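# Open the refrigerator door wide and leave it open

## Task

Swing the refrigerator door to a wide-open position so that it stays there by itself once the robot lets go. The door must never be flung open or banged shut, and the robot must not topple or finish leaning. An opening that holds only because the robot is still supporting the door does not count.

## Robot and tools

ROBOT. A wheeled base carries a lifting column with two six-joint arms (left and right), each ending in a two-finger gripper, plus a tilting head. Shoulder height S = 0.90 m + column_m. Folded, as at the start, the robot measures 0.73 m long, 0.62 m wide and S + 0.43 m tall, with its front 0.40 m ahead of the column.

FRAMES. Base frame: origin on the floor under the column, between the drive wheels; x forward, y left, z up. left_hand and right_hand are reported in this frame as the point where the fingers meet (tips reach 8 mm further). The hand's z axis runs along the fingers (quat_wxyz maps (0,0,1) onto it) and its y axis along the opening. The odometry frame is the base frame as it stood when the scene began.

execute_actions. Arguments: "actions", a list holding one action or nothing (empty returns state and images only), and "cameras", a list drawn from cam_head_left, cam_head_right, cam_left_wrist, cam_right_wrist, nav_camera, all (null or omitted gives all; [] gives none). An action may contain:
- "base": exactly one of {"translate_m": d}, a straight drive of d metres relative to where the base last measured itself, forward positive, -3 to 3; or {"rotate_rad": d}, a turn in place of d radians, left (counter-clockwise from above) positive, -3.2 to 3.2. No sideways motion.
- "joints": a map of joint name to absolute target. column_m 0 to 0.8 (±0.005); head_tilt_rad -0.61 to 1.308 (±0.03, positive looks down, 0 about level); for each side X in left/right: X_joint1_rad -2.879 to 2.879 (±0.045), X_joint2_rad 0 to 3.141 (±0.14), X_joint3_rad 0 to 3.019 (±0.09), X_joint4_rad -1.692 to 1.57 (±0.055), X_joint5_rad -1.57 to 1.57 (±0.03, positive swings the hand to the robot's right), X_joint6_rad -2.094 to 2.094 (±0.035, hand roll, positive clockwise seen from behind), X_gripper_m 0 to 0.093 (fingertip gap, ±0.003). Joint 1 positive brings a hand forward, down and toward the robot's left.
- "speeds": optional caps for this action only: translate_m 0.05 to 0.8 m/s, rotate_rad 0.1 to 1 rad/s (top values are the defaults). Arms ignore it.
Any unknown key or out-of-range number rejects the whole call. A drive or turn needing more than 8.667 s is rejected. A joint you omit may still be pushing toward an earlier target. Each action runs under 15 s; its motions start together. If a result reports a stop, the remaining motion calls in that reply are skipped.

wait: {"seconds": 0 to 10}; commands nothing, returns state and images.
zoom_image: {"camera": name, "region": [x0, y0, x1, y1]} in pixels of that camera's latest full image, top-left origin, at most 504 by 504.
finished_scene: {"scene": number of the scene being ended}. Irreversible; do it only once the door stays open without the robot.

ARM GEOMETRY. With joint 1 at -1.57 (left) or 1.57 (right) and joints 5, 6 at 0, the arm lies in a vertical plane pointing ahead, 0.23 m beside the column. Let a = j2 - 0.35, b = 1.05 + j2 - j3, c = b - j4 (c = 1.57 means fingers straight down). The hand point is then about 0.12 + 0.39 sin a + 0.38 cos b + 0.25 cos c m ahead and S + 0.39 cos a - 0.38 sin b - 0.25 sin c m high. E.g. j2, j3, j4 = 0.93, 0.78, 0.14 gives 0.60 m ahead, 0.25 m below S. Real hands sit up to ~5 cm lower and nearer the column (more under load). Reach is about 1 m from the shoulder. Joint changes under ~0.03 rad (0.08 for joints 2, 3) may not move at all. To touch gently, step ~0.05 rad per call from your previous target.

GRIPPER. Fingers 7 cm long; outer span is opening +1 cm at the tips, +5 cm at the base; body 10 x 7 cm. To grasp, command an opening smaller than the object: off_target is then expected. A reported opening staying 0.002 m or more above target means something is held.

RESULT LINES. base_status and joint_status describe how the last accepted action ended: done (within tolerance; for the base, wheels turned as commanded even if slipping), off_target (rested short, may still push), contact_stop (base stalled or column stopped; old target dropped), time_out (arm blocked; it keeps a target near where it stands and resumes if freed), not_followed / "joint command not followed" with a cause: line (a safety check withheld arm targets for being near the other arm, the body or an obstacle; back the moved joints off 0.05 rad or drive away), limit_stop_at_motor_heat. on_its_own covers what was not commanded; "held at" is a held target, not a position. motor_effort lists left_wheel and right_wheel in percent (bracket = peak), positive pushes forward. base_odometry counts wheel turns; if turned_by_wheels and turned_by_imu disagree by over ~4% and at least 0.05 rad, the base hit or slipped. base_tilt gives forward/right lean in degrees. wheel_motors_off = 1 while the wheels are shut off. The pictures line names the returned images in order.

CAMERAS. Head cameras sit 0.91 to 1.03 m + column_m up, looking ahead and down by about head_tilt_rad. Wrist cameras look along the fingers, tipped 0.62 rad toward the hand's +x; image right is the hand's -y. nav_camera is on the base front, 0.23 m up.

AVOID. Move the door slowly and release it only when it will not swing shut or bounce. Don't let the arms strike or squeeze each other (a hard press ends the run). A blocked arm keeps pushing and heats its motors; resend its reported joint values as targets to relax it. If the base stalls, back off 0.05 m before turning. Pushing the base hard for ~3 s cuts the wheel motors for 2 s. Lean-back of 0.5 degrees or more means drive back 0.05 m. The column may stop with contact_stop when a hand touches something and then refuses to descend until raised 0.2 m. Keep the robot upright, and let fewer, shorter motions do the job.

Each tool is called as a command line: name --argument value for each argument, lists and objects as JSON in quotes; but a table of rows of numbers goes row by row, as --pt "numbers of a row", without its own name.

## Session

execute_actions --actions '[]'

Scene clock: 0.00 s.
base_odometry: x=+0.000 y=+0.000 heading=+0.000 (m, m, rad; odometry frame)
turned_by_wheels: +0.000 (rad since the last result)
turned_by_imu: +0.000 (rad since the last result)
base_tilt: forward=-0.2 right=+0.6 (deg)
base_status: not commanded
joint_positions: column_m=+0.556 head_tilt_rad=+0.862 left_joint1_rad=-1.555 left_joint2_rad=+0.866 left_joint3_rad=+0.392 left_joint4_rad=-0.969 left_joint5_rad=-0.032 left_joint6_rad=-0.067 left_gripper_m=+0.095 right_joint1_rad=+1.572 right_joint2_rad=+0.898 right_joint3_rad=+0.393 right_joint4_rad=-0.923 right_joint5_rad=-0.020 right_joint6_rad=-0.033 right_gripper_m=+0.095
joint_status: not commanded
wheel_motors_off: 0
motor_effort: left_wheel=+0 right_wheel=+0 (%)
left_hand: x=+0.1384 y=+0.2331 z=+1.2620 quat_wxyz=(+0.443, +0.030, -0.896, -0.033) (m; base frame)
right_hand: x=+0.1395 y=-0.2217 z=+1.2523 quat_wxyz=(+0.437, +0.011, -0.899, -0.017) (m; base frame)
pictures: cam_head_left, cam_head_right, cam_left_wrist, cam_right_wrist, nav_camera
Images, in order (width x height): cam_head_left 672x504, cam_head_right 672x504, cam_left_wrist 504x504, cam_right_wrist 504x504, nav_camera 672x504.

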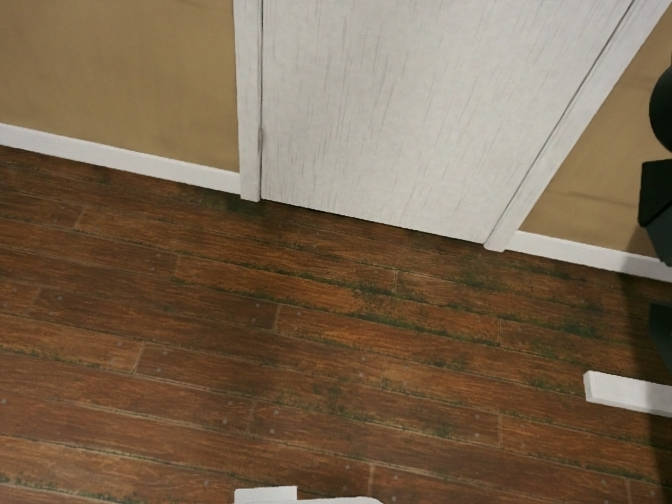

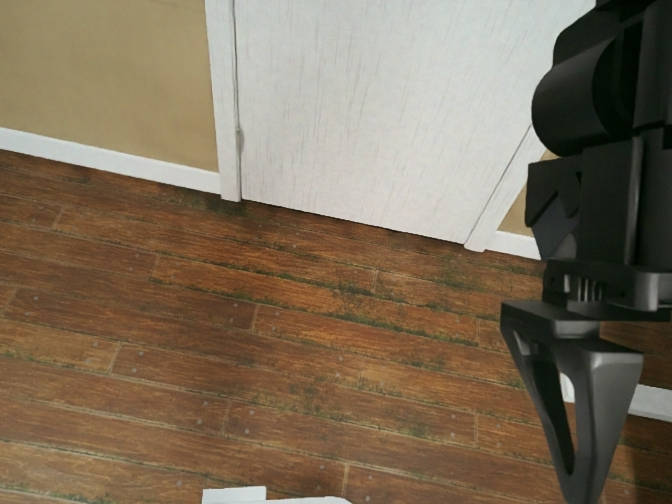

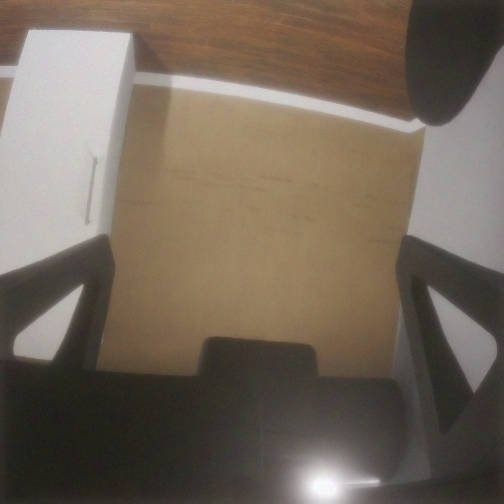

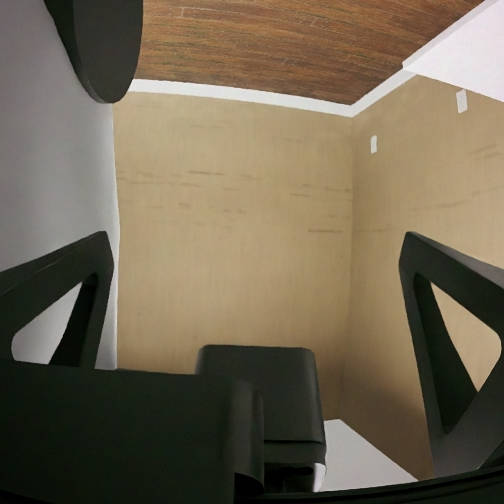

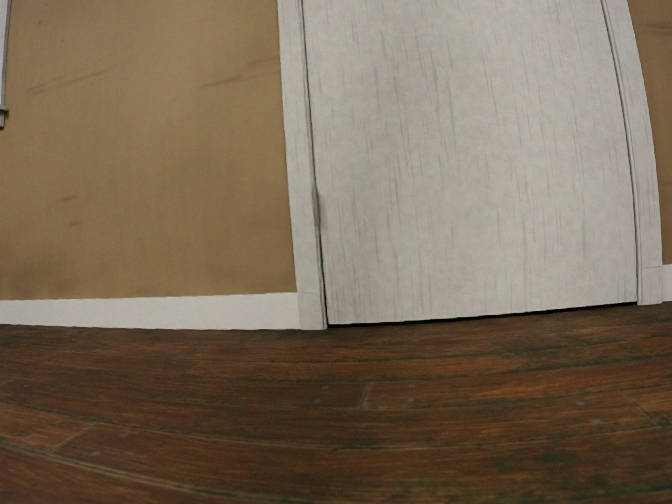

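Fridge is behind. Turn around.

execute_actions --actions '[{"base":{"rotate_rad":2.8},"joints":{"head_tilt_rad":0.3}}]' --cameras '["cam_head_left","nav_camera"]'

Scene clock: 4.37 s.
base_odometry: x=+0.000 y=+0.000 heading=+2.799 (m, m, rad; odometry frame)
turned_by_wheels: +2.799 (rad since the last result)
turned_by_imu: +2.836 (rad since the last result)
base_tilt: forward=-0.1 right=+0.5 (deg)
base_status: done
joint_positions: column_m=+0.556 head_tilt_rad=+0.319 left_joint1_rad=-1.555 left_joint2_rad=+0.866 left_joint3_rad=+0.392 left_joint4_rad=-0.969 left_joint5_rad=-0.032 left_joint6_rad=-0.067 left_gripper_m=+0.095 right_joint1_rad=+1.572 right_joint2_rad=+0.898 right_joint3_rad=+0.393 right_joint4_rad=-0.923 right_joint5_rad=-0.020 right_joint6_rad=-0.033 right_gripper_m=+0.095
joint_status: all done
wheel_motors_off: 0
motor_effort: left_wheel=-3(34) right_wheel=+3(29) (%)
left_hand: x=+0.1384 y=+0.2331 z=+1.2620 quat_wxyz=(+0.443, +0.030, -0.896, -0.033) (m; base frame)
right_hand: x=+0.1395 y=-0.2217 z=+1.2523 quat_wxyz=(+0.437, +0.011, -0.899, -0.017) (m; base frame)
pictures: cam_head_left, nav_camera
Images, in order (width x height): cam_head_left 672x504, nav_camera 672x504.

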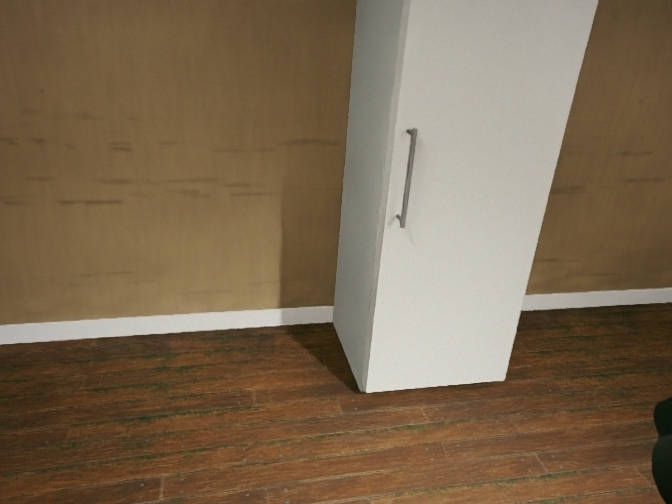

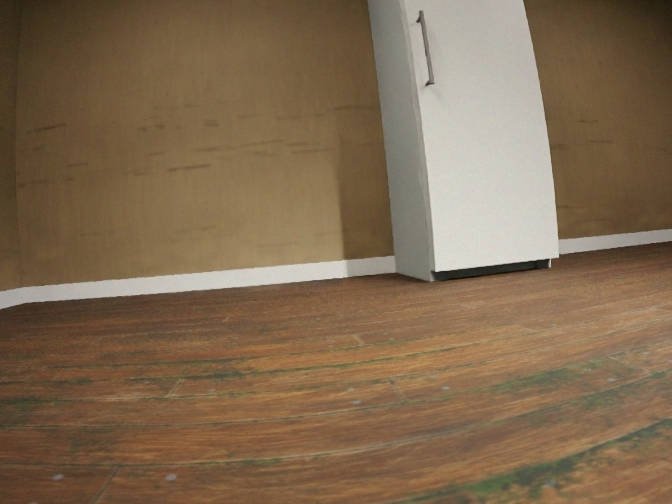

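execute_actions --actions '[{"base":{"rotate_rad":-0.1},"joints":{"column_m":0.3,"right_joint2_rad":0.95,"right_joint3_rad":1.1,"right_joint4_rad":0.9,"head_tilt_rad":0.15}}]' --cameras '[]'

execute_actions --actions '[{"base":{"translate_m":1.0}}]' --cameras '["cam_head_left","cam_right_wrist","nav_camera"]'

Scene clock: 8.43 s.
base_odometry: x=+0.000 y=+0.000 heading=+2.700 (m, m, rad; odometry frame)
turned_by_wheels: -0.099 (rad since the last result)
turned_by_imu: -0.100 (rad since the last result)
base_tilt: forward=-0.1 right=+0.5 (deg)
base_status: done
joint_positions: column_m=+0.300 head_tilt_rad=+0.170 left_joint1_rad=-1.555 left_joint2_rad=+0.866 left_joint3_rad=+0.392 left_joint4_rad=-0.969 left_joint5_rad=-0.032 left_joint6_rad=-0.067 left_gripper_m=+0.095 right_joint1_rad=+1.572 right_joint2_rad=+0.952 right_joint3_rad=+1.086 right_joint4_rad=+0.887 right_joint5_rad=-0.020 right_joint6_rad=-0.033 right_gripper_m=+0.095
joint_status: all done
wheel_motors_off: 0
motor_effort: left_wheel=+6(19) right_wheel=-5(17) (%)
left_hand: x=+0.1384 y=+0.2331 z=+1.0059 quat_wxyz=(+0.443, +0.030, -0.896, -0.033) (m; base frame)
right_hand: x=+0.8223 y=-0.2214 z=+1.2093 quat_wxyz=(-0.698, +0.019, -0.716, +0.004) (m; base frame)
pictures: none
No camera images: the call's "cameras" was empty. Leave "cameras" out to get every camera's image.

Scene clock: 11.90 s.
base_odometry: x=-0.904 y=+0.427 heading=+2.701 (m, m, rad; odometry frame)
turned_by_wheels: +0.001 (rad since the last result)
turned_by_imu: +0.002 (rad since the last result)
base_tilt: forward=-0.2 right=+0.5 (deg)
base_status: done
joint_positions: column_m=+0.300 head_tilt_rad=+0.169 left_joint1_rad=-1.555 left_joint2_rad=+0.866 left_joint3_rad=+0.393 left_joint4_rad=-0.969 left_joint5_rad=-0.032 left_joint6_rad=-0.067 left_gripper_m=+0.095 right_joint1_rad=+1.572 right_joint2_rad=+0.952 right_joint3_rad=+1.086 right_joint4_rad=+0.887 right_joint5_rad=-0.020 right_joint6_rad=-0.033 right_gripper_m=+0.095
joint_status: not commanded
wheel_motors_off: 0
motor_effort: left_wheel=+2(47) right_wheel=-1(34) (%)
left_hand: x=+0.1390 y=+0.2331 z=+1.0057 quat_wxyz=(+0.442, +0.030, -0.896, -0.033) (m; base frame)
right_hand: x=+0.8223 y=-0.2214 z=+1.2093 quat_wxyz=(-0.698, +0.019, -0.716, +0.004) (m; base frame)
pictures: cam_head_left, cam_right_wrist, nav_camera
Images, in order (width x height): cam_head_left 672x504, cam_right_wrist 504x504, nav_camera 672x504.

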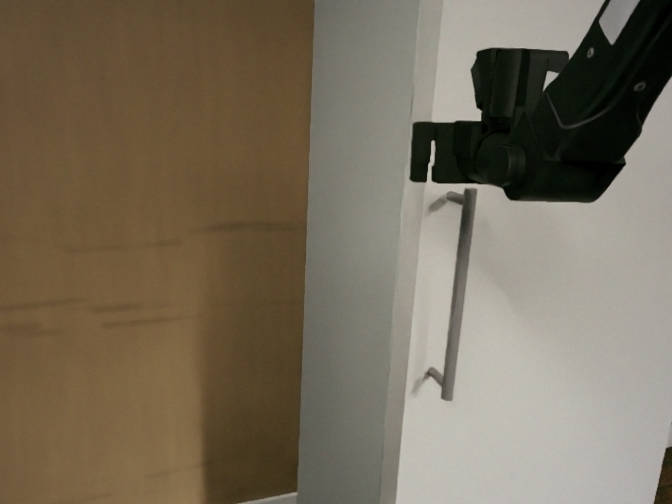

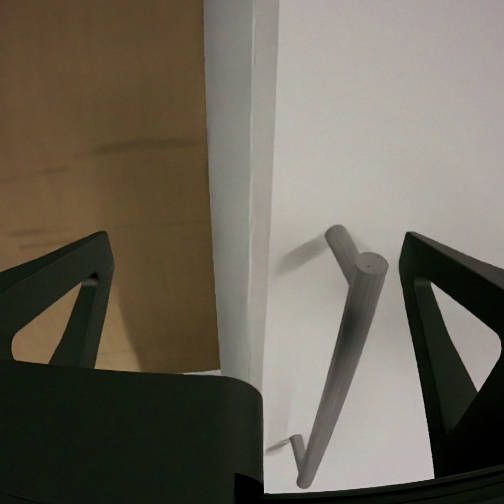

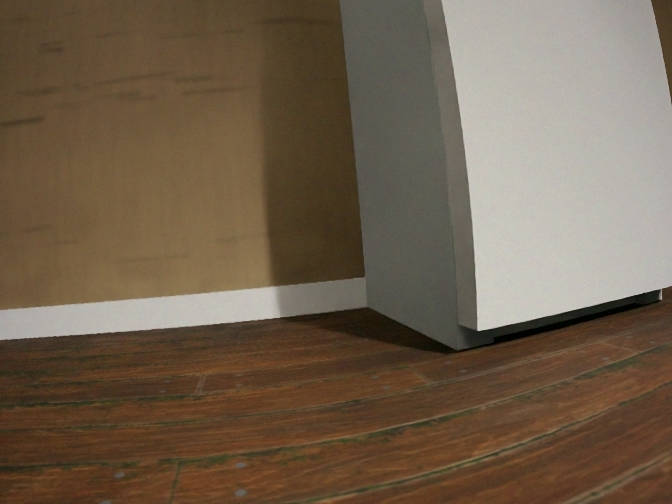

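Close; lower, turn slightly right.

execute_actions --actions '[{"base":{"rotate_rad":-0.05},"joints":{"column_m":0.15}}]' --cameras '["cam_right_wrist","cam_head_left"]'

Scene clock: 14.47 s.
base_odometry: x=-0.904 y=+0.427 heading=+2.653 (m, m, rad; odometry frame)
turned_by_wheels: -0.049 (rad since the last result)
turned_by_imu: -0.048 (rad since the last result)
base_tilt: forward=-0.4 right=+0.8 (deg)
base_status: done
joint_positions: column_m=+0.150 head_tilt_rad=+0.169 left_joint1_rad=-1.555 left_joint2_rad=+0.866 left_joint3_rad=+0.393 left_joint4_rad=-0.969 left_joint5_rad=-0.032 left_joint6_rad=-0.067 left_gripper_m=+0.095 right_joint1_rad=+1.572 right_joint2_rad=+0.952 right_joint3_rad=+1.086 right_joint4_rad=+0.887 right_joint5_rad=-0.020 right_joint6_rad=-0.033 right_gripper_m=+0.095
joint_status: all done
wheel_motors_off: 0
motor_effort: left_wheel=+3(37) right_wheel=-1(31) (%)
left_hand: x=+0.1390 y=+0.2331 z=+0.8557 quat_wxyz=(+0.442, +0.030, -0.896, -0.033) (m; base frame)
right_hand: x=+0.8223 y=-0.2216 z=+1.0593 quat_wxyz=(-0.697, +0.019, -0.716, +0.004) (m; base frame)
pictures: cam_head_left, cam_right_wrist
Images, in order (width x height): cam_head_left 672x504, cam_right_wrist 504x504.

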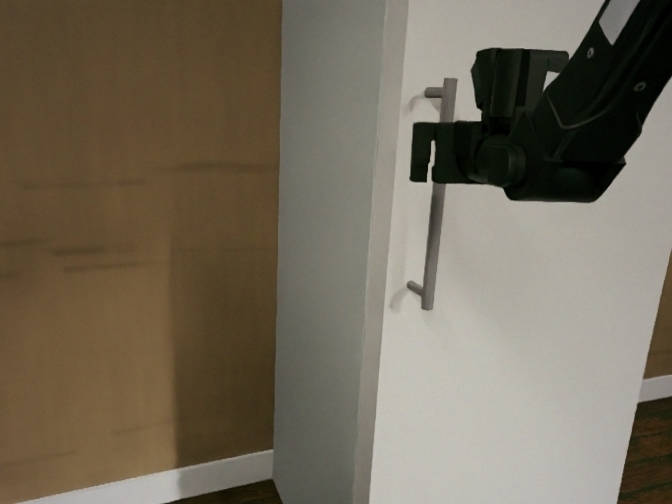

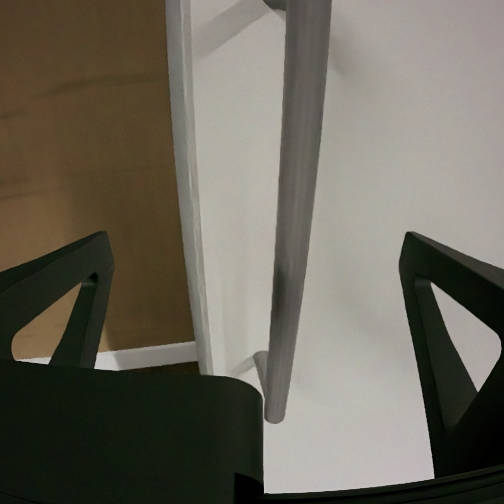

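execute_actions --actions '[{"base":{"translate_m":0.1},"speeds":{"translate_m":0.1}}]' --cameras '[]'

execute_actions --actions '[{"joints":{"right_gripper_m":0.0}}]' --cameras '["cam_right_wrist"]'

Scene clock: 16.47 s.
base_odometry: x=-0.993 y=+0.474 heading=+2.652 (m, m, rad; odometry frame)
turned_by_wheels: -0.001 (rad since the last result)
turned_by_imu: +0.000 (rad since the last result)
base_tilt: forward=-0.4 right=+0.7 (deg)
base_status: done
joint_positions: column_m=+0.150 head_tilt_rad=+0.169 left_joint1_rad=-1.555 left_joint2_rad=+0.866 left_joint3_rad=+0.391 left_joint4_rad=-0.969 left_joint5_rad=-0.032 left_joint6_rad=-0.067 left_gripper_m=+0.095 right_joint1_rad=+1.572 right_joint2_rad=+0.952 right_joint3_rad=+1.086 right_joint4_rad=+0.887 right_joint5_rad=-0.020 right_joint6_rad=-0.033 right_gripper_m=+0.095
joint_status: not commanded
wheel_motors_off: 0
motor_effort: left_wheel=+0(27) right_wheel=+1(35) (%)
left_hand: x=+0.1382 y=+0.2331 z=+0.8559 quat_wxyz=(+0.443, +0.030, -0.895, -0.033) (m; base frame)
right_hand: x=+0.8223 y=-0.2216 z=+1.0593 quat_wxyz=(-0.697, +0.019, -0.716, +0.004) (m; base frame)
pictures: none
No camera images: the call's "cameras" was empty. Leave "cameras" out to get every camera's image.

Scene clock: 17.20 s.
base_odometry: x=-0.993 y=+0.474 heading=+2.652 (m, m, rad; odometry frame)
turned_by_wheels: +0.000 (rad since the last result)
turned_by_imu: +0.000 (rad since the last result)
base_tilt: forward=-0.1 right=+0.6 (deg)
base_status: not commanded
joint_positions: column_m=+0.150 head_tilt_rad=+0.169 left_joint1_rad=-1.555 left_joint2_rad=+0.866 left_joint3_rad=+0.391 left_joint4_rad=-0.969 left_joint5_rad=-0.032 left_joint6_rad=-0.067 left_gripper_m=+0.095 right_joint1_rad=+1.540 right_joint2_rad=+0.952 right_joint3_rad=+1.086 right_joint4_rad=+0.887 right_joint5_rad=+0.011 right_joint6_rad=-0.007 right_gripper_m=+0.018
joint_status: right_gripper_m off_target (ended at +0.018, target +0.000)
wheel_motors_off: 0
motor_effort: left_wheel=-7(11) right_wheel=+4(4) (%)
left_hand: x=+0.1382 y=+0.2331 z=+0.8559 quat_wxyz=(+0.443, +0.030, -0.895, -0.033) (m; base frame)
right_hand: x=+0.8222 y=-0.2387 z=+1.0595 quat_wxyz=(-0.697, +0.002, -0.716, +0.022) (m; base frame)
pictures: cam_right_wrist
Images, in order (width x height): cam_right_wrist 504x504.

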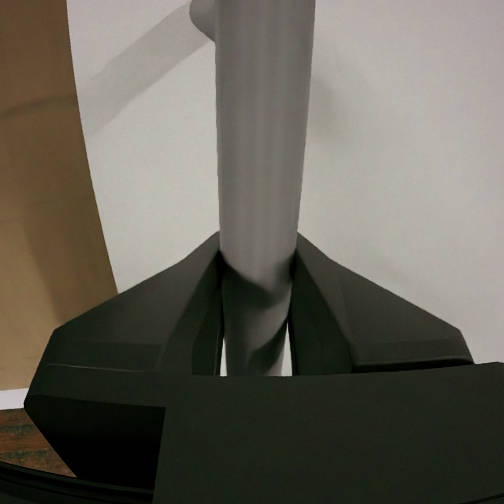

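Gripped. Pull back slowly.

execute_actions --actions '[{"base":{"translate_m":-0.3},"speeds":{"translate_m":0.1}}]' --cameras '["cam_head_left"]'

Scene clock: 21.17 s.
base_odometry: x=-0.728 y=+0.333 heading=+2.651 (m, m, rad; odometry frame)
turned_by_wheels: -0.001 (rad since the last result)
turned_by_imu: +0.001 (rad since the last result)
base_tilt: forward=-0.2 right=+0.8 (deg)
base_status: done
joint_positions: column_m=+0.150 head_tilt_rad=+0.169 left_joint1_rad=-1.555 left_joint2_rad=+0.866 left_joint3_rad=+0.391 left_joint4_rad=-0.969 left_joint5_rad=-0.032 left_joint6_rad=-0.067 left_gripper_m=+0.095 right_joint1_rad=+1.569 right_joint2_rad=+0.962 right_joint3_rad=+1.095 right_joint4_rad=+0.883 right_joint5_rad=-0.018 right_joint6_rad=-0.023 right_gripper_m=+0.001
joint_status: not commanded
wheel_motors_off: 0
on_its_own: right_gripper_m moved -0.017 to your old target +0.000
motor_effort: left_wheel=-1(31) right_wheel=+1(41) (%)
left_hand: x=+0.1382 y=+0.2331 z=+0.8559 quat_wxyz=(+0.443, +0.030, -0.895, -0.033) (m; base frame)
right_hand: x=+0.8252 y=-0.2232 z=+1.0556 quat_wxyz=(-0.696, +0.015, -0.718, +0.003) (m; base frame)
pictures: cam_head_left
Images, in order (width x height): cam_head_left 672x504.

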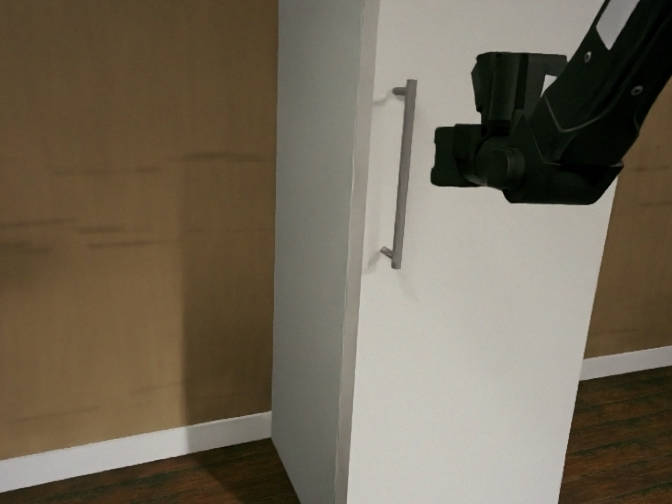

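Slipped; grip deeper.

execute_actions --actions '[{"joints":{"right_gripper_m":0.093}}]' --cameras '[]'

execute_actions --actions '[{"base":{"translate_m":0.34},"speeds":{"translate_m":0.15}}]' --cameras '[]'

execute_actions --actions '[{"joints":{"right_gripper_m":0.0}}]' --cameras '[]'

execute_actions --actions '[{"base":{"translate_m":-0.25},"speeds":{"translate_m":0.05}}]' --cameras '["cam_head_left"]'

Scene clock: 22.03 s.
base_odometry: x=-0.728 y=+0.333 heading=+2.651 (m, m, rad; odometry frame)
turned_by_wheels: +0.000 (rad since the last result)
turned_by_imu: +0.000 (rad since the last result)
base_tilt: forward=-0.4 right=+0.7 (deg)
base_status: not commanded
joint_positions: column_m=+0.150 head_tilt_rad=+0.169 left_joint1_rad=-1.555 left_joint2_rad=+0.866 left_joint3_rad=+0.391 left_joint4_rad=-0.969 left_joint5_rad=-0.032 left_joint6_rad=-0.067 left_gripper_m=+0.095 right_joint1_rad=+1.569 right_joint2_rad=+0.962 right_joint3_rad=+1.095 right_joint4_rad=+0.883 right_joint5_rad=-0.018 right_joint6_rad=-0.023 right_gripper_m=+0.093
joint_status: all done
wheel_motors_off: 0
motor_effort: left_wheel=-1(1) right_wheel=+1(1) (%)
left_hand: x=+0.1382 y=+0.2331 z=+0.8559 quat_wxyz=(+0.443, +0.030, -0.895, -0.033) (m; base frame)
right_hand: x=+0.8252 y=-0.2232 z=+1.0556 quat_wxyz=(-0.696, +0.015, -0.718, +0.003) (m; base frame)
pictures: none
No camera images: the call's "cameras" was empty. Leave "cameras" out to get every camera's image.

Scene clock: 25.17 s.
base_odometry: x=-1.028 y=+0.493 heading=+2.651 (m, m, rad; odometry frame)
turned_by_wheels: +0.000 (rad since the last result)
turned_by_imu: +0.000 (rad since the last result)
base_tilt: forward=+0.0 right=+0.5 (deg)
base_status: done
joint_positions: column_m=+0.150 head_tilt_rad=+0.169 left_joint1_rad=-1.555 left_joint2_rad=+0.866 left_joint3_rad=+0.391 left_joint4_rad=-0.969 left_joint5_rad=-0.032 left_joint6_rad=-0.067 left_gripper_m=+0.095 right_joint1_rad=+1.569 right_joint2_rad=+0.962 right_joint3_rad=+1.094 right_joint4_rad=+0.883 right_joint5_rad=-0.020 right_joint6_rad=-0.024 right_gripper_m=+0.093
joint_status: not commanded
wheel_motors_off: 0
motor_effort: left_wheel=-1(43) right_wheel=+1(25) (%)
left_hand: x=+0.1382 y=+0.2331 z=+0.8559 quat_wxyz=(+0.443, +0.030, -0.895, -0.033) (m; base frame)
right_hand: x=+0.8250 y=-0.2229 z=+1.0557 quat_wxyz=(-0.696, +0.016, -0.718, +0.002) (m; base frame)
pictures: none
No camera images: the call's "cameras" was empty. Leave "cameras" out to get every camera's image.

Scene clock: 25.87 s.
base_odometry: x=-1.028 y=+0.493 heading=+2.651 (m, m, rad; odometry frame)
turned_by_wheels: +0.000 (rad since the last result)
turned_by_imu: +0.000 (rad since the last result)
base_tilt: forward=-0.3 right=+0.6 (deg)
base_status: not commanded
joint_positions: column_m=+0.150 head_tilt_rad=+0.169 left_joint1_rad=-1.555 left_joint2_rad=+0.866 left_joint3_rad=+0.391 left_joint4_rad=-0.969 left_joint5_rad=-0.032 left_joint6_rad=-0.067 left_gripper_m=+0.095 right_joint1_rad=+1.606 right_joint2_rad=+0.960 right_joint3_rad=+1.084 right_joint4_rad=+0.892 right_joint5_rad=+0.002 right_joint6_rad=-0.031 right_gripper_m=+0.066
joint_status: right_gripper_m off_target (ended at +0.066, target +0.000)
wheel_motors_off: 0
motor_effort: left_wheel=+6(8) right_wheel=-1(2) (%)
left_hand: x=+0.1382 y=+0.2331 z=+0.8559 quat_wxyz=(+0.443, +0.030, -0.895, -0.033) (m; base frame)
right_hand: x=+0.8218 y=-0.2127 z=+1.0546 quat_wxyz=(-0.696, +0.006, -0.718, -0.006) (m; base frame)
pictures: none
No camera images: the call's "cameras" was empty. Leave "cameras" out to get every camera's image.

Scene clock: 31.63 s.
base_odometry: x=-0.807 y=+0.375 heading=+2.652 (m, m, rad; odometry frame)
turned_by_wheels: +0.001 (rad since the last result)
turned_by_imu: +0.002 (rad since the last result)
base_tilt: forward=-0.2 right=+0.7 (deg)
base_status: done
joint_positions: column_m=+0.150 head_tilt_rad=+0.169 left_joint1_rad=-1.555 left_joint2_rad=+0.866 left_joint3_rad=+0.391 left_joint4_rad=-0.969 left_joint5_rad=-0.032 left_joint6_rad=-0.067 left_gripper_m=+0.095 right_joint1_rad=+1.579 right_joint2_rad=+0.966 right_joint3_rad=+1.097 right_joint4_rad=+0.883 right_joint5_rad=-0.021 right_joint6_rad=-0.023 right_gripper_m=+0.001
joint_status: not commanded
wheel_motors_off: 0
on_its_own: right_gripper_m moved -0.066 to your old target +0.000
motor_effort: left_wheel=+2(30) right_wheel=-3(35) (%)
left_hand: x=+0.1382 y=+0.2331 z=+0.8559 quat_wxyz=(+0.443, +0.030, -0.895, -0.033) (m; base frame)
right_hand: x=+0.8257 y=-0.2187 z=+1.0539 quat_wxyz=(-0.695, +0.015, -0.719, -0.004) (m; base frame)
pictures: cam_head_left
Images, in order (width x height): cam_head_left 672x504.

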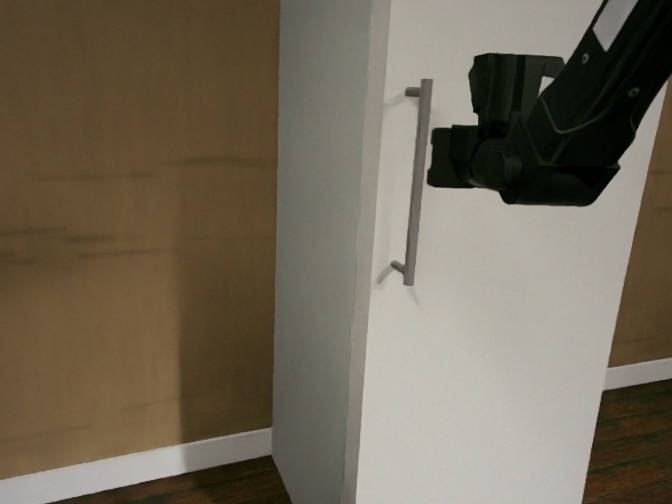

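execute_actions --actions '[{"base":{"rotate_rad":-0.03},"joints":{"right_gripper_m":0.055}}]' --cameras '[]'

execute_actions --actions '[{"base":{"translate_m":0.25},"speeds":{"translate_m":0.15}}]' --cameras '["cam_right_wrist"]'

Scene clock: 32.70 s.
base_odometry: x=-0.807 y=+0.375 heading=+2.623 (m, m, rad; odometry frame)
turned_by_wheels: -0.029 (rad since the last result)
turned_by_imu: -0.029 (rad since the last result)
base_tilt: forward=+0.0 right=+0.8 (deg)
base_status: done
joint_positions: column_m=+0.150 head_tilt_rad=+0.169 left_joint1_rad=-1.555 left_joint2_rad=+0.866 left_joint3_rad=+0.391 left_joint4_rad=-0.969 left_joint5_rad=-0.032 left_joint6_rad=-0.067 left_gripper_m=+0.095 right_joint1_rad=+1.576 right_joint2_rad=+0.966 right_joint3_rad=+1.097 right_joint4_rad=+0.883 right_joint5_rad=-0.021 right_joint6_rad=-0.023 right_gripper_m=+0.055
joint_status: all done
wheel_motors_off: 0
motor_effort: left_wheel=+5(24) right_wheel=-3(25) (%)
left_hand: x=+0.1382 y=+0.2331 z=+0.8559 quat_wxyz=(+0.443, +0.030, -0.895, -0.033) (m; base frame)
right_hand: x=+0.8257 y=-0.2199 z=+1.0538 quat_wxyz=(-0.695, +0.015, -0.719, -0.002) (m; base frame)
pictures: none
No camera images: the call's "cameras" was empty. Leave "cameras" out to get every camera's image.

Scene clock: 35.10 s.
base_odometry: x=-1.025 y=+0.499 heading=+2.622 (m, m, rad; odometry frame)
turned_by_wheels: -0.001 (rad since the last result)
turned_by_imu: +0.000 (rad since the last result)
base_tilt: forward=-0.2 right=+0.6 (deg)
base_status: done
joint_positions: column_m=+0.150 head_tilt_rad=+0.169 left_joint1_rad=-1.555 left_joint2_rad=+0.866 left_joint3_rad=+0.391 left_joint4_rad=-0.969 left_joint5_rad=-0.032 left_joint6_rad=-0.067 left_gripper_m=+0.095 right_joint1_rad=+1.575 right_joint2_rad=+0.959 right_joint3_rad=+1.084 right_joint4_rad=+0.889 right_joint5_rad=-0.022 right_joint6_rad=-0.024 right_gripper_m=+0.055
joint_status: not commanded
wheel_motors_off: 0
motor_effort: left_wheel=+0(43) right_wheel=+0(31) (%)
left_hand: x=+0.1382 y=+0.2331 z=+0.8559 quat_wxyz=(+0.443, +0.030, -0.895, -0.033) (m; base frame)
right_hand: x=+0.8218 y=-0.2200 z=+1.0547 quat_wxyz=(-0.696, +0.016, -0.718, -0.002) (m; base frame)
pictures: cam_right_wrist
Images, in order (width x height): cam_right_wrist 504x504.

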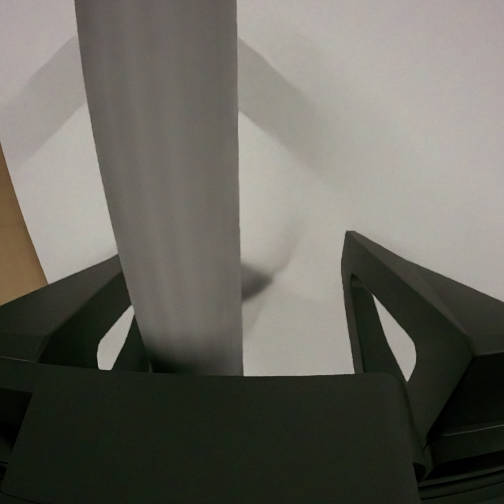

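execute_actions --actions '[{"joints":{"right_gripper_m":0.0}}]' --cameras '[]'

execute_actions --actions '[{"base":{"translate_m":-0.25},"speeds":{"translate_m":0.05}}]' --cameras '["cam_head_left"]'

Scene clock: 35.83 s.
base_odometry: x=-1.025 y=+0.499 heading=+2.622 (m, m, rad; odometry frame)
turned_by_wheels: +0.000 (rad since the last result)
turned_by_imu: +0.000 (rad since the last result)
base_tilt: forward=-0.3 right=+0.8 (deg)
base_status: not commanded
joint_positions: column_m=+0.150 head_tilt_rad=+0.169 left_joint1_rad=-1.555 left_joint2_rad=+0.866 left_joint3_rad=+0.391 left_joint4_rad=-0.969 left_joint5_rad=-0.032 left_joint6_rad=-0.067 left_gripper_m=+0.095 right_joint1_rad=+1.600 right_joint2_rad=+0.959 right_joint3_rad=+1.084 right_joint4_rad=+0.889 right_joint5_rad=-0.043 right_joint6_rad=-0.042 right_gripper_m=+0.014
joint_status: right_gripper_m off_target (ended at +0.014, target +0.000)
wheel_motors_off: 0
motor_effort: left_wheel=+3(4) right_wheel=-6(7) (%)
left_hand: x=+0.1382 y=+0.2331 z=+0.8559 quat_wxyz=(+0.443, +0.030, -0.895, -0.033) (m; base frame)
right_hand: x=+0.8216 y=-0.2074 z=+1.0550 quat_wxyz=(-0.696, +0.026, -0.718, -0.015) (m; base frame)
pictures: none
No camera images: the call's "cameras" was empty. Leave "cameras" out to get every camera's image.

Scene clock: 41.60 s.
base_odometry: x=-0.808 y=+0.375 heading=+2.623 (m, m, rad; odometry frame)
turned_by_wheels: +0.001 (rad since the last result)
turned_by_imu: +0.002 (rad since the last result)
base_tilt: forward=-0.3 right=+0.6 (deg)
base_status: done
joint_positions: column_m=+0.150 head_tilt_rad=+0.169 left_joint1_rad=-1.555 left_joint2_rad=+0.866 left_joint3_rad=+0.391 left_joint4_rad=-0.969 left_joint5_rad=-0.032 left_joint6_rad=-0.067 left_gripper_m=+0.095 right_joint1_rad=+1.578 right_joint2_rad=+0.965 right_joint3_rad=+1.094 right_joint4_rad=+0.883 right_joint5_rad=-0.023 right_joint6_rad=-0.023 right_gripper_m=+0.001
joint_status: not commanded
wheel_motors_off: 0
on_its_own: right_gripper_m moved -0.013 to your old target +0.000
motor_effort: left_wheel=+1(42) right_wheel=-1(31) (%)
left_hand: x=+0.1380 y=+0.2331 z=+0.8560 quat_wxyz=(+0.443, +0.030, -0.895, -0.033) (m; base frame)
right_hand: x=+0.8249 y=-0.2189 z=+1.0534 quat_wxyz=(-0.695, +0.015, -0.719, -0.004) (m; base frame)
pictures: cam_head_left
Images, in order (width x height): cam_head_left 672x504.

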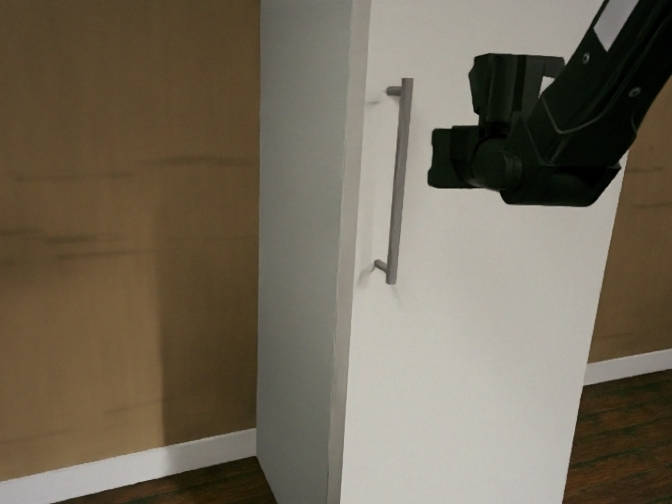

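execute_actions --actions '[{"joints":{"right_joint5_rad":-1.3}}]' --cameras '["cam_head_left"]'

Scene clock: 43.37 s.
base_odometry: x=-0.808 y=+0.375 heading=+2.623 (m, m, rad; odometry frame)
turned_by_wheels: +0.000 (rad since the last result)
turned_by_imu: +0.001 (rad since the last result)
base_tilt: forward=-0.1 right=+0.6 (deg)
base_status: not commanded
joint_positions: column_m=+0.150 head_tilt_rad=+0.169 left_joint1_rad=-1.555 left_joint2_rad=+0.866 left_joint3_rad=+0.391 left_joint4_rad=-0.969 left_joint5_rad=-0.032 left_joint6_rad=-0.067 left_gripper_m=+0.095 right_joint1_rad=+1.578 right_joint2_rad=+0.965 right_joint3_rad=+1.094 right_joint4_rad=+0.885 right_joint5_rad=-1.297 right_joint6_rad=-0.023 right_gripper_m=+0.001
joint_status: all done
wheel_motors_off: 0
motor_effort: left_wheel=+1(1) right_wheel=-1(1) (%)
left_hand: x=+0.1380 y=+0.2331 z=+0.8560 quat_wxyz=(+0.443, +0.030, -0.895, -0.033) (m; base frame)
right_hand: x=+0.6990 y=-0.0578 z=+1.0590 quat_wxyz=(-0.560, +0.426, -0.566, -0.430) (m; base frame)
pictures: cam_head_left
Images, in order (width x height): cam_head_left 672x504.

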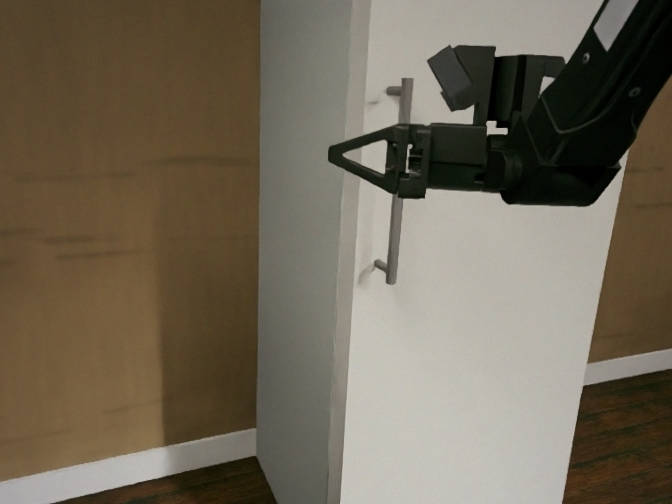

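execute_actions --actions '[{"base":{"rotate_rad":-0.19}}]' --cameras '[]'

execute_actions --actions '[{"base":{"translate_m":0.33},"speeds":{"translate_m":0.15}}]' --cameras '["cam_right_wrist","cam_head_left"]'

Scene clock: 44.90 s.
base_odometry: x=-0.808 y=+0.375 heading=+2.434 (m, m, rad; odometry frame)
turned_by_wheels: -0.189 (rad since the last result)
turned_by_imu: -0.190 (rad since the last result)
base_tilt: forward=-0.3 right=+0.6 (deg)
base_status: done
joint_positions: column_m=+0.150 head_tilt_rad=+0.169 left_joint1_rad=-1.555 left_joint2_rad=+0.866 left_joint3_rad=+0.391 left_joint4_rad=-0.969 left_joint5_rad=-0.032 left_joint6_rad=-0.067 left_gripper_m=+0.095 right_joint1_rad=+1.576 right_joint2_rad=+0.965 right_joint3_rad=+1.094 right_joint4_rad=+0.885 right_joint5_rad=-1.297 right_joint6_rad=-0.023 right_gripper_m=+0.001
joint_status: not commanded
wheel_motors_off: 0
motor_effort: left_wheel=+1(25) right_wheel=-2(38) (%)
left_hand: x=+0.1380 y=+0.2331 z=+0.8560 quat_wxyz=(+0.443, +0.030, -0.895, -0.033) (m; base frame)
right_hand: x=+0.6992 y=-0.0585 z=+1.0586 quat_wxyz=(-0.559, +0.426, -0.566, -0.430) (m; base frame)
pictures: none
No camera images: the call's "cameras" was empty. Leave "cameras" out to get every camera's image.

Scene clock: 47.97 s.
base_odometry: x=-1.058 y=+0.590 heading=+2.433 (m, m, rad; odometry frame)
turned_by_wheels: +0.000 (rad since the last result)
turned_by_imu: +0.000 (rad since the last result)
base_tilt: forward=-0.1 right=+0.5 (deg)
base_status: done
joint_positions: column_m=+0.150 head_tilt_rad=+0.169 left_joint1_rad=-1.555 left_joint2_rad=+0.866 left_joint3_rad=+0.391 left_joint4_rad=-0.969 left_joint5_rad=-0.032 left_joint6_rad=-0.067 left_gripper_m=+0.095 right_joint1_rad=+1.576 right_joint2_rad=+0.964 right_joint3_rad=+1.094 right_joint4_rad=+0.886 right_joint5_rad=-1.299 right_joint6_rad=-0.024 right_gripper_m=+0.001
joint_status: not commanded
wheel_motors_off: 0
motor_effort: left_wheel=+0(43) right_wheel=+1(30) (%)
left_hand: x=+0.1380 y=+0.2331 z=+0.8560 quat_wxyz=(+0.443, +0.030, -0.895, -0.033) (m; base frame)
right_hand: x=+0.6989 y=-0.0584 z=+1.0592 quat_wxyz=(-0.560, +0.427, -0.566, -0.430) (m; base frame)
pictures: cam_head_left, cam_right_wrist
Images, in order (width x height): cam_head_left 672x504, cam_right_wrist 504x504.

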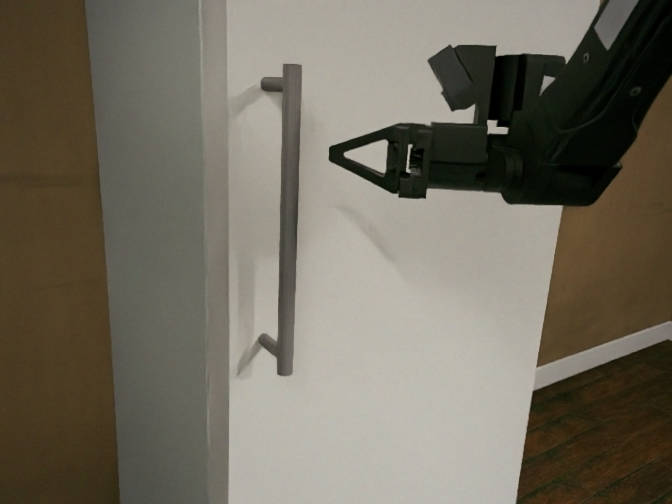

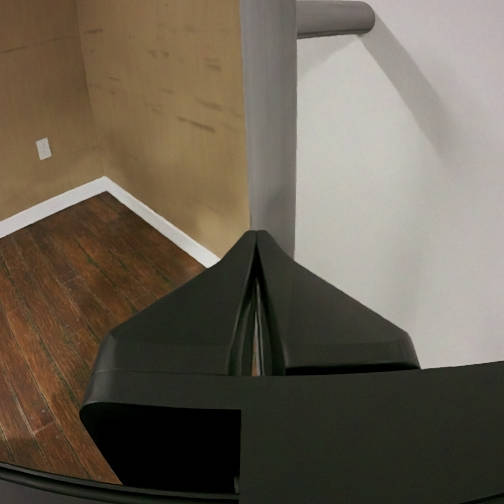

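Need ~4 cm further, then swing left.

execute_actions --actions '[{"base":{"translate_m":0.04},"speeds":{"translate_m":0.1}}]' --cameras '[]'

execute_actions --actions '[{"base":{"rotate_rad":0.09},"speeds":{"rotate_rad":0.2}}]' --cameras '["cam_right_wrist","cam_head_left"]'

Scene clock: 51.63 s.
base_odometry: x=-1.089 y=+0.616 heading=+2.433 (m, m, rad; odometry frame)
turned_by_wheels: +0.000 (rad since the last result)
turned_by_imu: +0.001 (rad since the last result)
base_tilt: forward=-0.4 right=+0.6 (deg)
base_status: done
joint_positions: column_m=+0.150 head_tilt_rad=+0.169 left_joint1_rad=-1.555 left_joint2_rad=+0.866 left_joint3_rad=+0.391 left_joint4_rad=-0.969 left_joint5_rad=-0.032 left_joint6_rad=-0.067 left_gripper_m=+0.095 right_joint1_rad=+1.576 right_joint2_rad=+0.963 right_joint3_rad=+1.094 right_joint4_rad=+0.886 right_joint5_rad=-1.299 right_joint6_rad=-0.024 right_gripper_m=+0.001
joint_status: not commanded
wheel_motors_off: 0
motor_effort: left_wheel=+0(27) right_wheel=+0(30) (%)
left_hand: x=+0.1380 y=+0.2331 z=+0.8560 quat_wxyz=(+0.443, +0.030, -0.895, -0.033) (m; base frame)
right_hand: x=+0.6988 y=-0.0584 z=+1.0599 quat_wxyz=(-0.560, +0.427, -0.565, -0.429) (m; base frame)
pictures: none
No camera images: the call's "cameras" was empty. Leave "cameras" out to get every camera's image.

Scene clock: 52.67 s.
base_odometry: x=-1.089 y=+0.616 heading=+2.522 (m, m, rad; odometry frame)
turned_by_wheels: +0.089 (rad since the last result)
turned_by_imu: +0.090 (rad since the last result)
base_tilt: forward=-0.4 right=+0.6 (deg)
base_status: done
joint_positions: column_m=+0.150 head_tilt_rad=+0.169 left_joint1_rad=-1.555 left_joint2_rad=+0.866 left_joint3_rad=+0.391 left_joint4_rad=-0.969 left_joint5_rad=-0.032 left_joint6_rad=-0.067 left_gripper_m=+0.095 right_joint1_rad=+1.575 right_joint2_rad=+0.963 right_joint3_rad=+1.094 right_joint4_rad=+0.886 right_joint5_rad=-1.299 right_joint6_rad=-0.024 right_gripper_m=+0.001
joint_status: not commanded
wheel_motors_off: 0
motor_effort: left_wheel=+0(30) right_wheel=+0(26) (%)
left_hand: x=+0.1380 y=+0.2331 z=+0.8560 quat_wxyz=(+0.443, +0.030, -0.895, -0.033) (m; base frame)
right_hand: x=+0.6988 y=-0.0585 z=+1.0599 quat_wxyz=(-0.560, +0.427, -0.565, -0.429) (m; base frame)
pictures: cam_head_left, cam_right_wrist
Images, in order (width x height): cam_head_left 672x504, cam_right_wrist 504x504.

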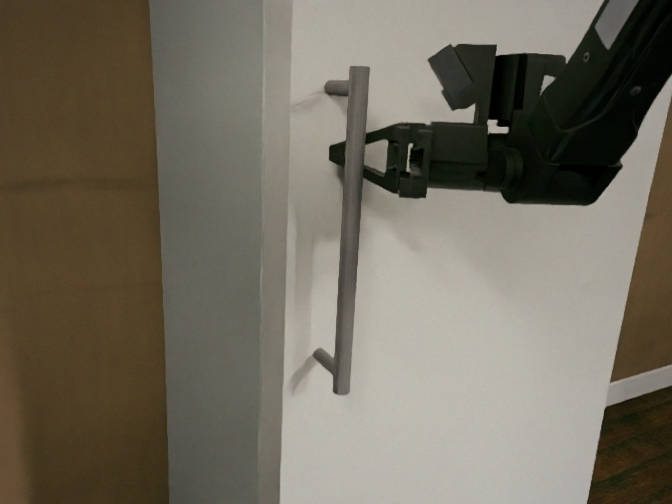

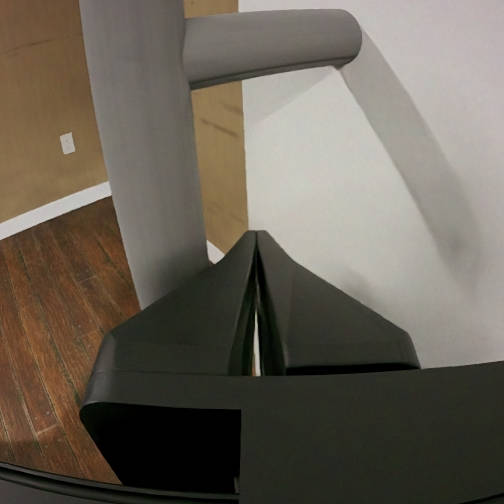

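Hooked.

execute_actions --actions '[{"base":{"translate_m":-0.3},"speeds":{"translate_m":0.07}}]' --cameras '["cam_head_left"]'

Scene clock: 57.73 s.
base_odometry: x=-0.845 y=+0.442 heading=+2.522 (m, m, rad; odometry frame)
turned_by_wheels: +0.000 (rad since the last result)
turned_by_imu: +0.002 (rad since the last result)
base_tilt: forward=-0.3 right=+0.7 (deg)
base_status: done
joint_positions: column_m=+0.150 head_tilt_rad=+0.169 left_joint1_rad=-1.555 left_joint2_rad=+0.866 left_joint3_rad=+0.392 left_joint4_rad=-0.969 left_joint5_rad=-0.032 left_joint6_rad=-0.067 left_gripper_m=+0.095 right_joint1_rad=+1.575 right_joint2_rad=+0.956 right_joint3_rad=+1.094 right_joint4_rad=+0.889 right_joint5_rad=-1.299 right_joint6_rad=-0.024 right_gripper_m=+0.001
joint_status: not commanded
wheel_motors_off: 0
motor_effort: left_wheel=+1(52) right_wheel=-1(24) (%)
left_hand: x=+0.1384 y=+0.2331 z=+0.8559 quat_wxyz=(+0.443, +0.030, -0.896, -0.033) (m; base frame)
right_hand: x=+0.6987 y=-0.0585 z=+1.0642 quat_wxyz=(-0.563, +0.429, -0.563, -0.427) (m; base frame)
pictures: cam_head_left
Images, in order (width x height): cam_head_left 672x504.

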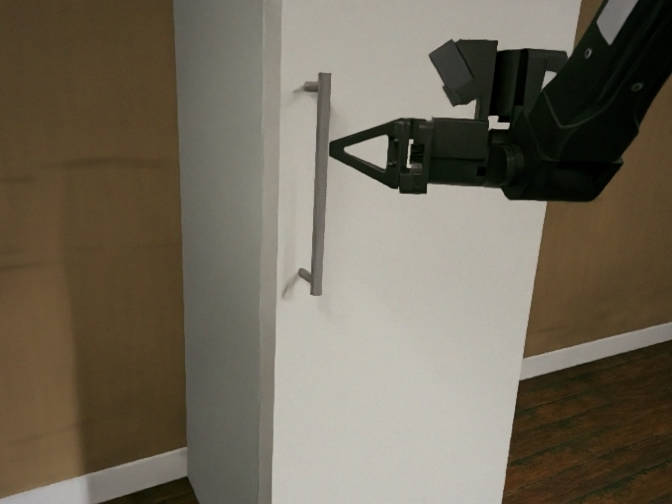

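execute_actions --actions '[{"base":{"rotate_rad":-0.09},"joints":{"right_joint5_rad":-1.55}}]' --cameras '[]'

execute_actions --actions '[{"base":{"translate_m":0.33},"speeds":{"translate_m":0.15}}]' --cameras '[]'

execute_actions --actions '[{"base":{"rotate_rad":0.14},"speeds":{"rotate_rad":0.2}}]' --cameras '["cam_right_wrist","cam_head_left"]'

Scene clock: 58.83 s.
base_odometry: x=-0.845 y=+0.442 heading=+2.434 (m, m, rad; odometry frame)
turned_by_wheels: -0.089 (rad since the last result)
turned_by_imu: -0.090 (rad since the last result)
base_tilt: forward=-0.2 right=+0.6 (deg)
base_status: done
joint_positions: column_m=+0.150 head_tilt_rad=+0.169 left_joint1_rad=-1.555 left_joint2_rad=+0.866 left_joint3_rad=+0.392 left_joint4_rad=-0.969 left_joint5_rad=-0.032 left_joint6_rad=-0.067 left_gripper_m=+0.095 right_joint1_rad=+1.575 right_joint2_rad=+0.956 right_joint3_rad=+1.094 right_joint4_rad=+0.889 right_joint5_rad=-1.548 right_joint6_rad=-0.024 right_gripper_m=+0.001
joint_status: all done
wheel_motors_off: 0
motor_effort: left_wheel=+1(34) right_wheel=+0(29) (%)
left_hand: x=+0.1384 y=+0.2331 z=+0.8559 quat_wxyz=(+0.443, +0.030, -0.896, -0.033) (m; base frame)
right_hand: x=+0.6566 y=-0.0524 z=+1.0650 quat_wxyz=(-0.507, +0.495, -0.504, -0.495) (m; base frame)
pictures: none
No camera images: the call's "cameras" was empty. Leave "cameras" out to get every camera's image.

Scene clock: 61.90 s.
base_odometry: x=-1.095 y=+0.657 heading=+2.433 (m, m, rad; odometry frame)
turned_by_wheels: +0.000 (rad since the last result)
turned_by_imu: +0.000 (rad since the last result)
base_tilt: forward=-0.1 right=+0.5 (deg)
base_status: done
joint_positions: column_m=+0.150 head_tilt_rad=+0.169 left_joint1_rad=-1.555 left_joint2_rad=+0.866 left_joint3_rad=+0.391 left_joint4_rad=-0.969 left_joint5_rad=-0.032 left_joint6_rad=-0.067 left_gripper_m=+0.095 right_joint1_rad=+1.575 right_joint2_rad=+0.956 right_joint3_rad=+1.094 right_joint4_rad=+0.889 right_joint5_rad=-1.549 right_joint6_rad=-0.024 right_gripper_m=+0.001
joint_status: not commanded
wheel_motors_off: 0
motor_effort: left_wheel=+0(53) right_wheel=+1(19) (%)
left_hand: x=+0.1382 y=+0.2331 z=+0.8559 quat_wxyz=(+0.443, +0.030, -0.895, -0.033) (m; base frame)
right_hand: x=+0.6563 y=-0.0524 z=+1.0650 quat_wxyz=(-0.506, +0.495, -0.503, -0.495) (m; base frame)
pictures: none
No camera images: the call's "cameras" was empty. Leave "cameras" out to get every camera's image.

Scene clock: 63.17 s.
base_odometry: x=-1.095 y=+0.657 heading=+2.572 (m, m, rad; odometry frame)
turned_by_wheels: +0.139 (rad since the last result)
turned_by_imu: +0.141 (rad since the last result)
base_tilt: forward=-0.2 right=+0.7 (deg)
base_status: done
joint_positions: column_m=+0.150 head_tilt_rad=+0.169 left_joint1_rad=-1.555 left_joint2_rad=+0.866 left_joint3_rad=+0.391 left_joint4_rad=-0.969 left_joint5_rad=-0.032 left_joint6_rad=-0.067 left_gripper_m=+0.095 right_joint1_rad=+1.564 right_joint2_rad=+0.956 right_joint3_rad=+1.096 right_joint4_rad=+0.889 right_joint5_rad=-1.526 right_joint6_rad=-0.033 right_gripper_m=+0.001
joint_status: not commanded
wheel_motors_off: 0
motor_effort: left_wheel=+0(33) right_wheel=+0(25) (%)
left_hand: x=+0.1382 y=+0.2331 z=+0.8559 quat_wxyz=(+0.443, +0.030, -0.895, -0.033) (m; base frame)
right_hand: x=+0.6620 y=-0.0558 z=+1.0640 quat_wxyz=(-0.514, +0.493, -0.510, -0.482) (m; base frame)
pictures: cam_head_left, cam_right_wrist
Images, in order (width x height): cam_head_left 672x504, cam_right_wrist 504x504.

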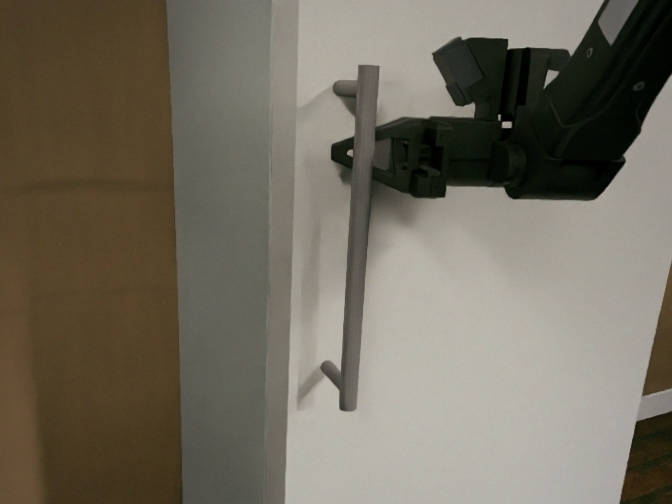

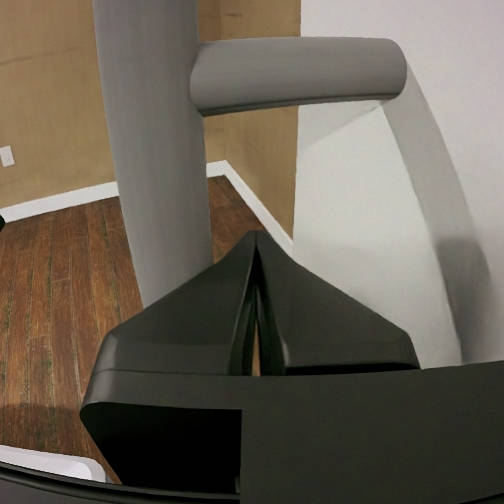

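execute_actions --actions '[{"base":{"translate_m":-0.25},"speeds":{"translate_m":0.06}}]' --cameras '["cam_head_left"]'

Scene clock: 67.87 s.
base_odometry: x=-0.885 y=+0.522 heading=+2.572 (m, m, rad; odometry frame)
turned_by_wheels: +0.000 (rad since the last result)
turned_by_imu: +0.002 (rad since the last result)
base_tilt: forward=-0.4 right=+0.7 (deg)
base_status: done
joint_positions: column_m=+0.150 head_tilt_rad=+0.169 left_joint1_rad=-1.555 left_joint2_rad=+0.866 left_joint3_rad=+0.391 left_joint4_rad=-0.969 left_joint5_rad=-0.032 left_joint6_rad=-0.067 left_gripper_m=+0.095 right_joint1_rad=+1.577 right_joint2_rad=+0.957 right_joint3_rad=+1.087 right_joint4_rad=+0.888 right_joint5_rad=-1.551 right_joint6_rad=-0.023 right_gripper_m=+0.001
joint_status: not commanded
wheel_motors_off: 0
motor_effort: left_wheel=+0(54) right_wheel=+0(28) (%)
left_hand: x=+0.1378 y=+0.2331 z=+0.8561 quat_wxyz=(+0.443, +0.030, -0.895, -0.033) (m; base frame)
right_hand: x=+0.6540 y=-0.0518 z=+1.0629 quat_wxyz=(-0.504, +0.493, -0.504, -0.498) (m; base frame)
pictures: cam_head_left
Images, in order (width x height): cam_head_left 672x504.

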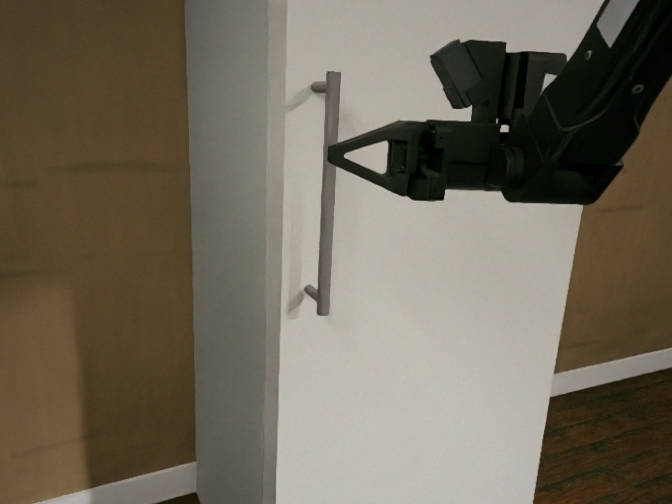

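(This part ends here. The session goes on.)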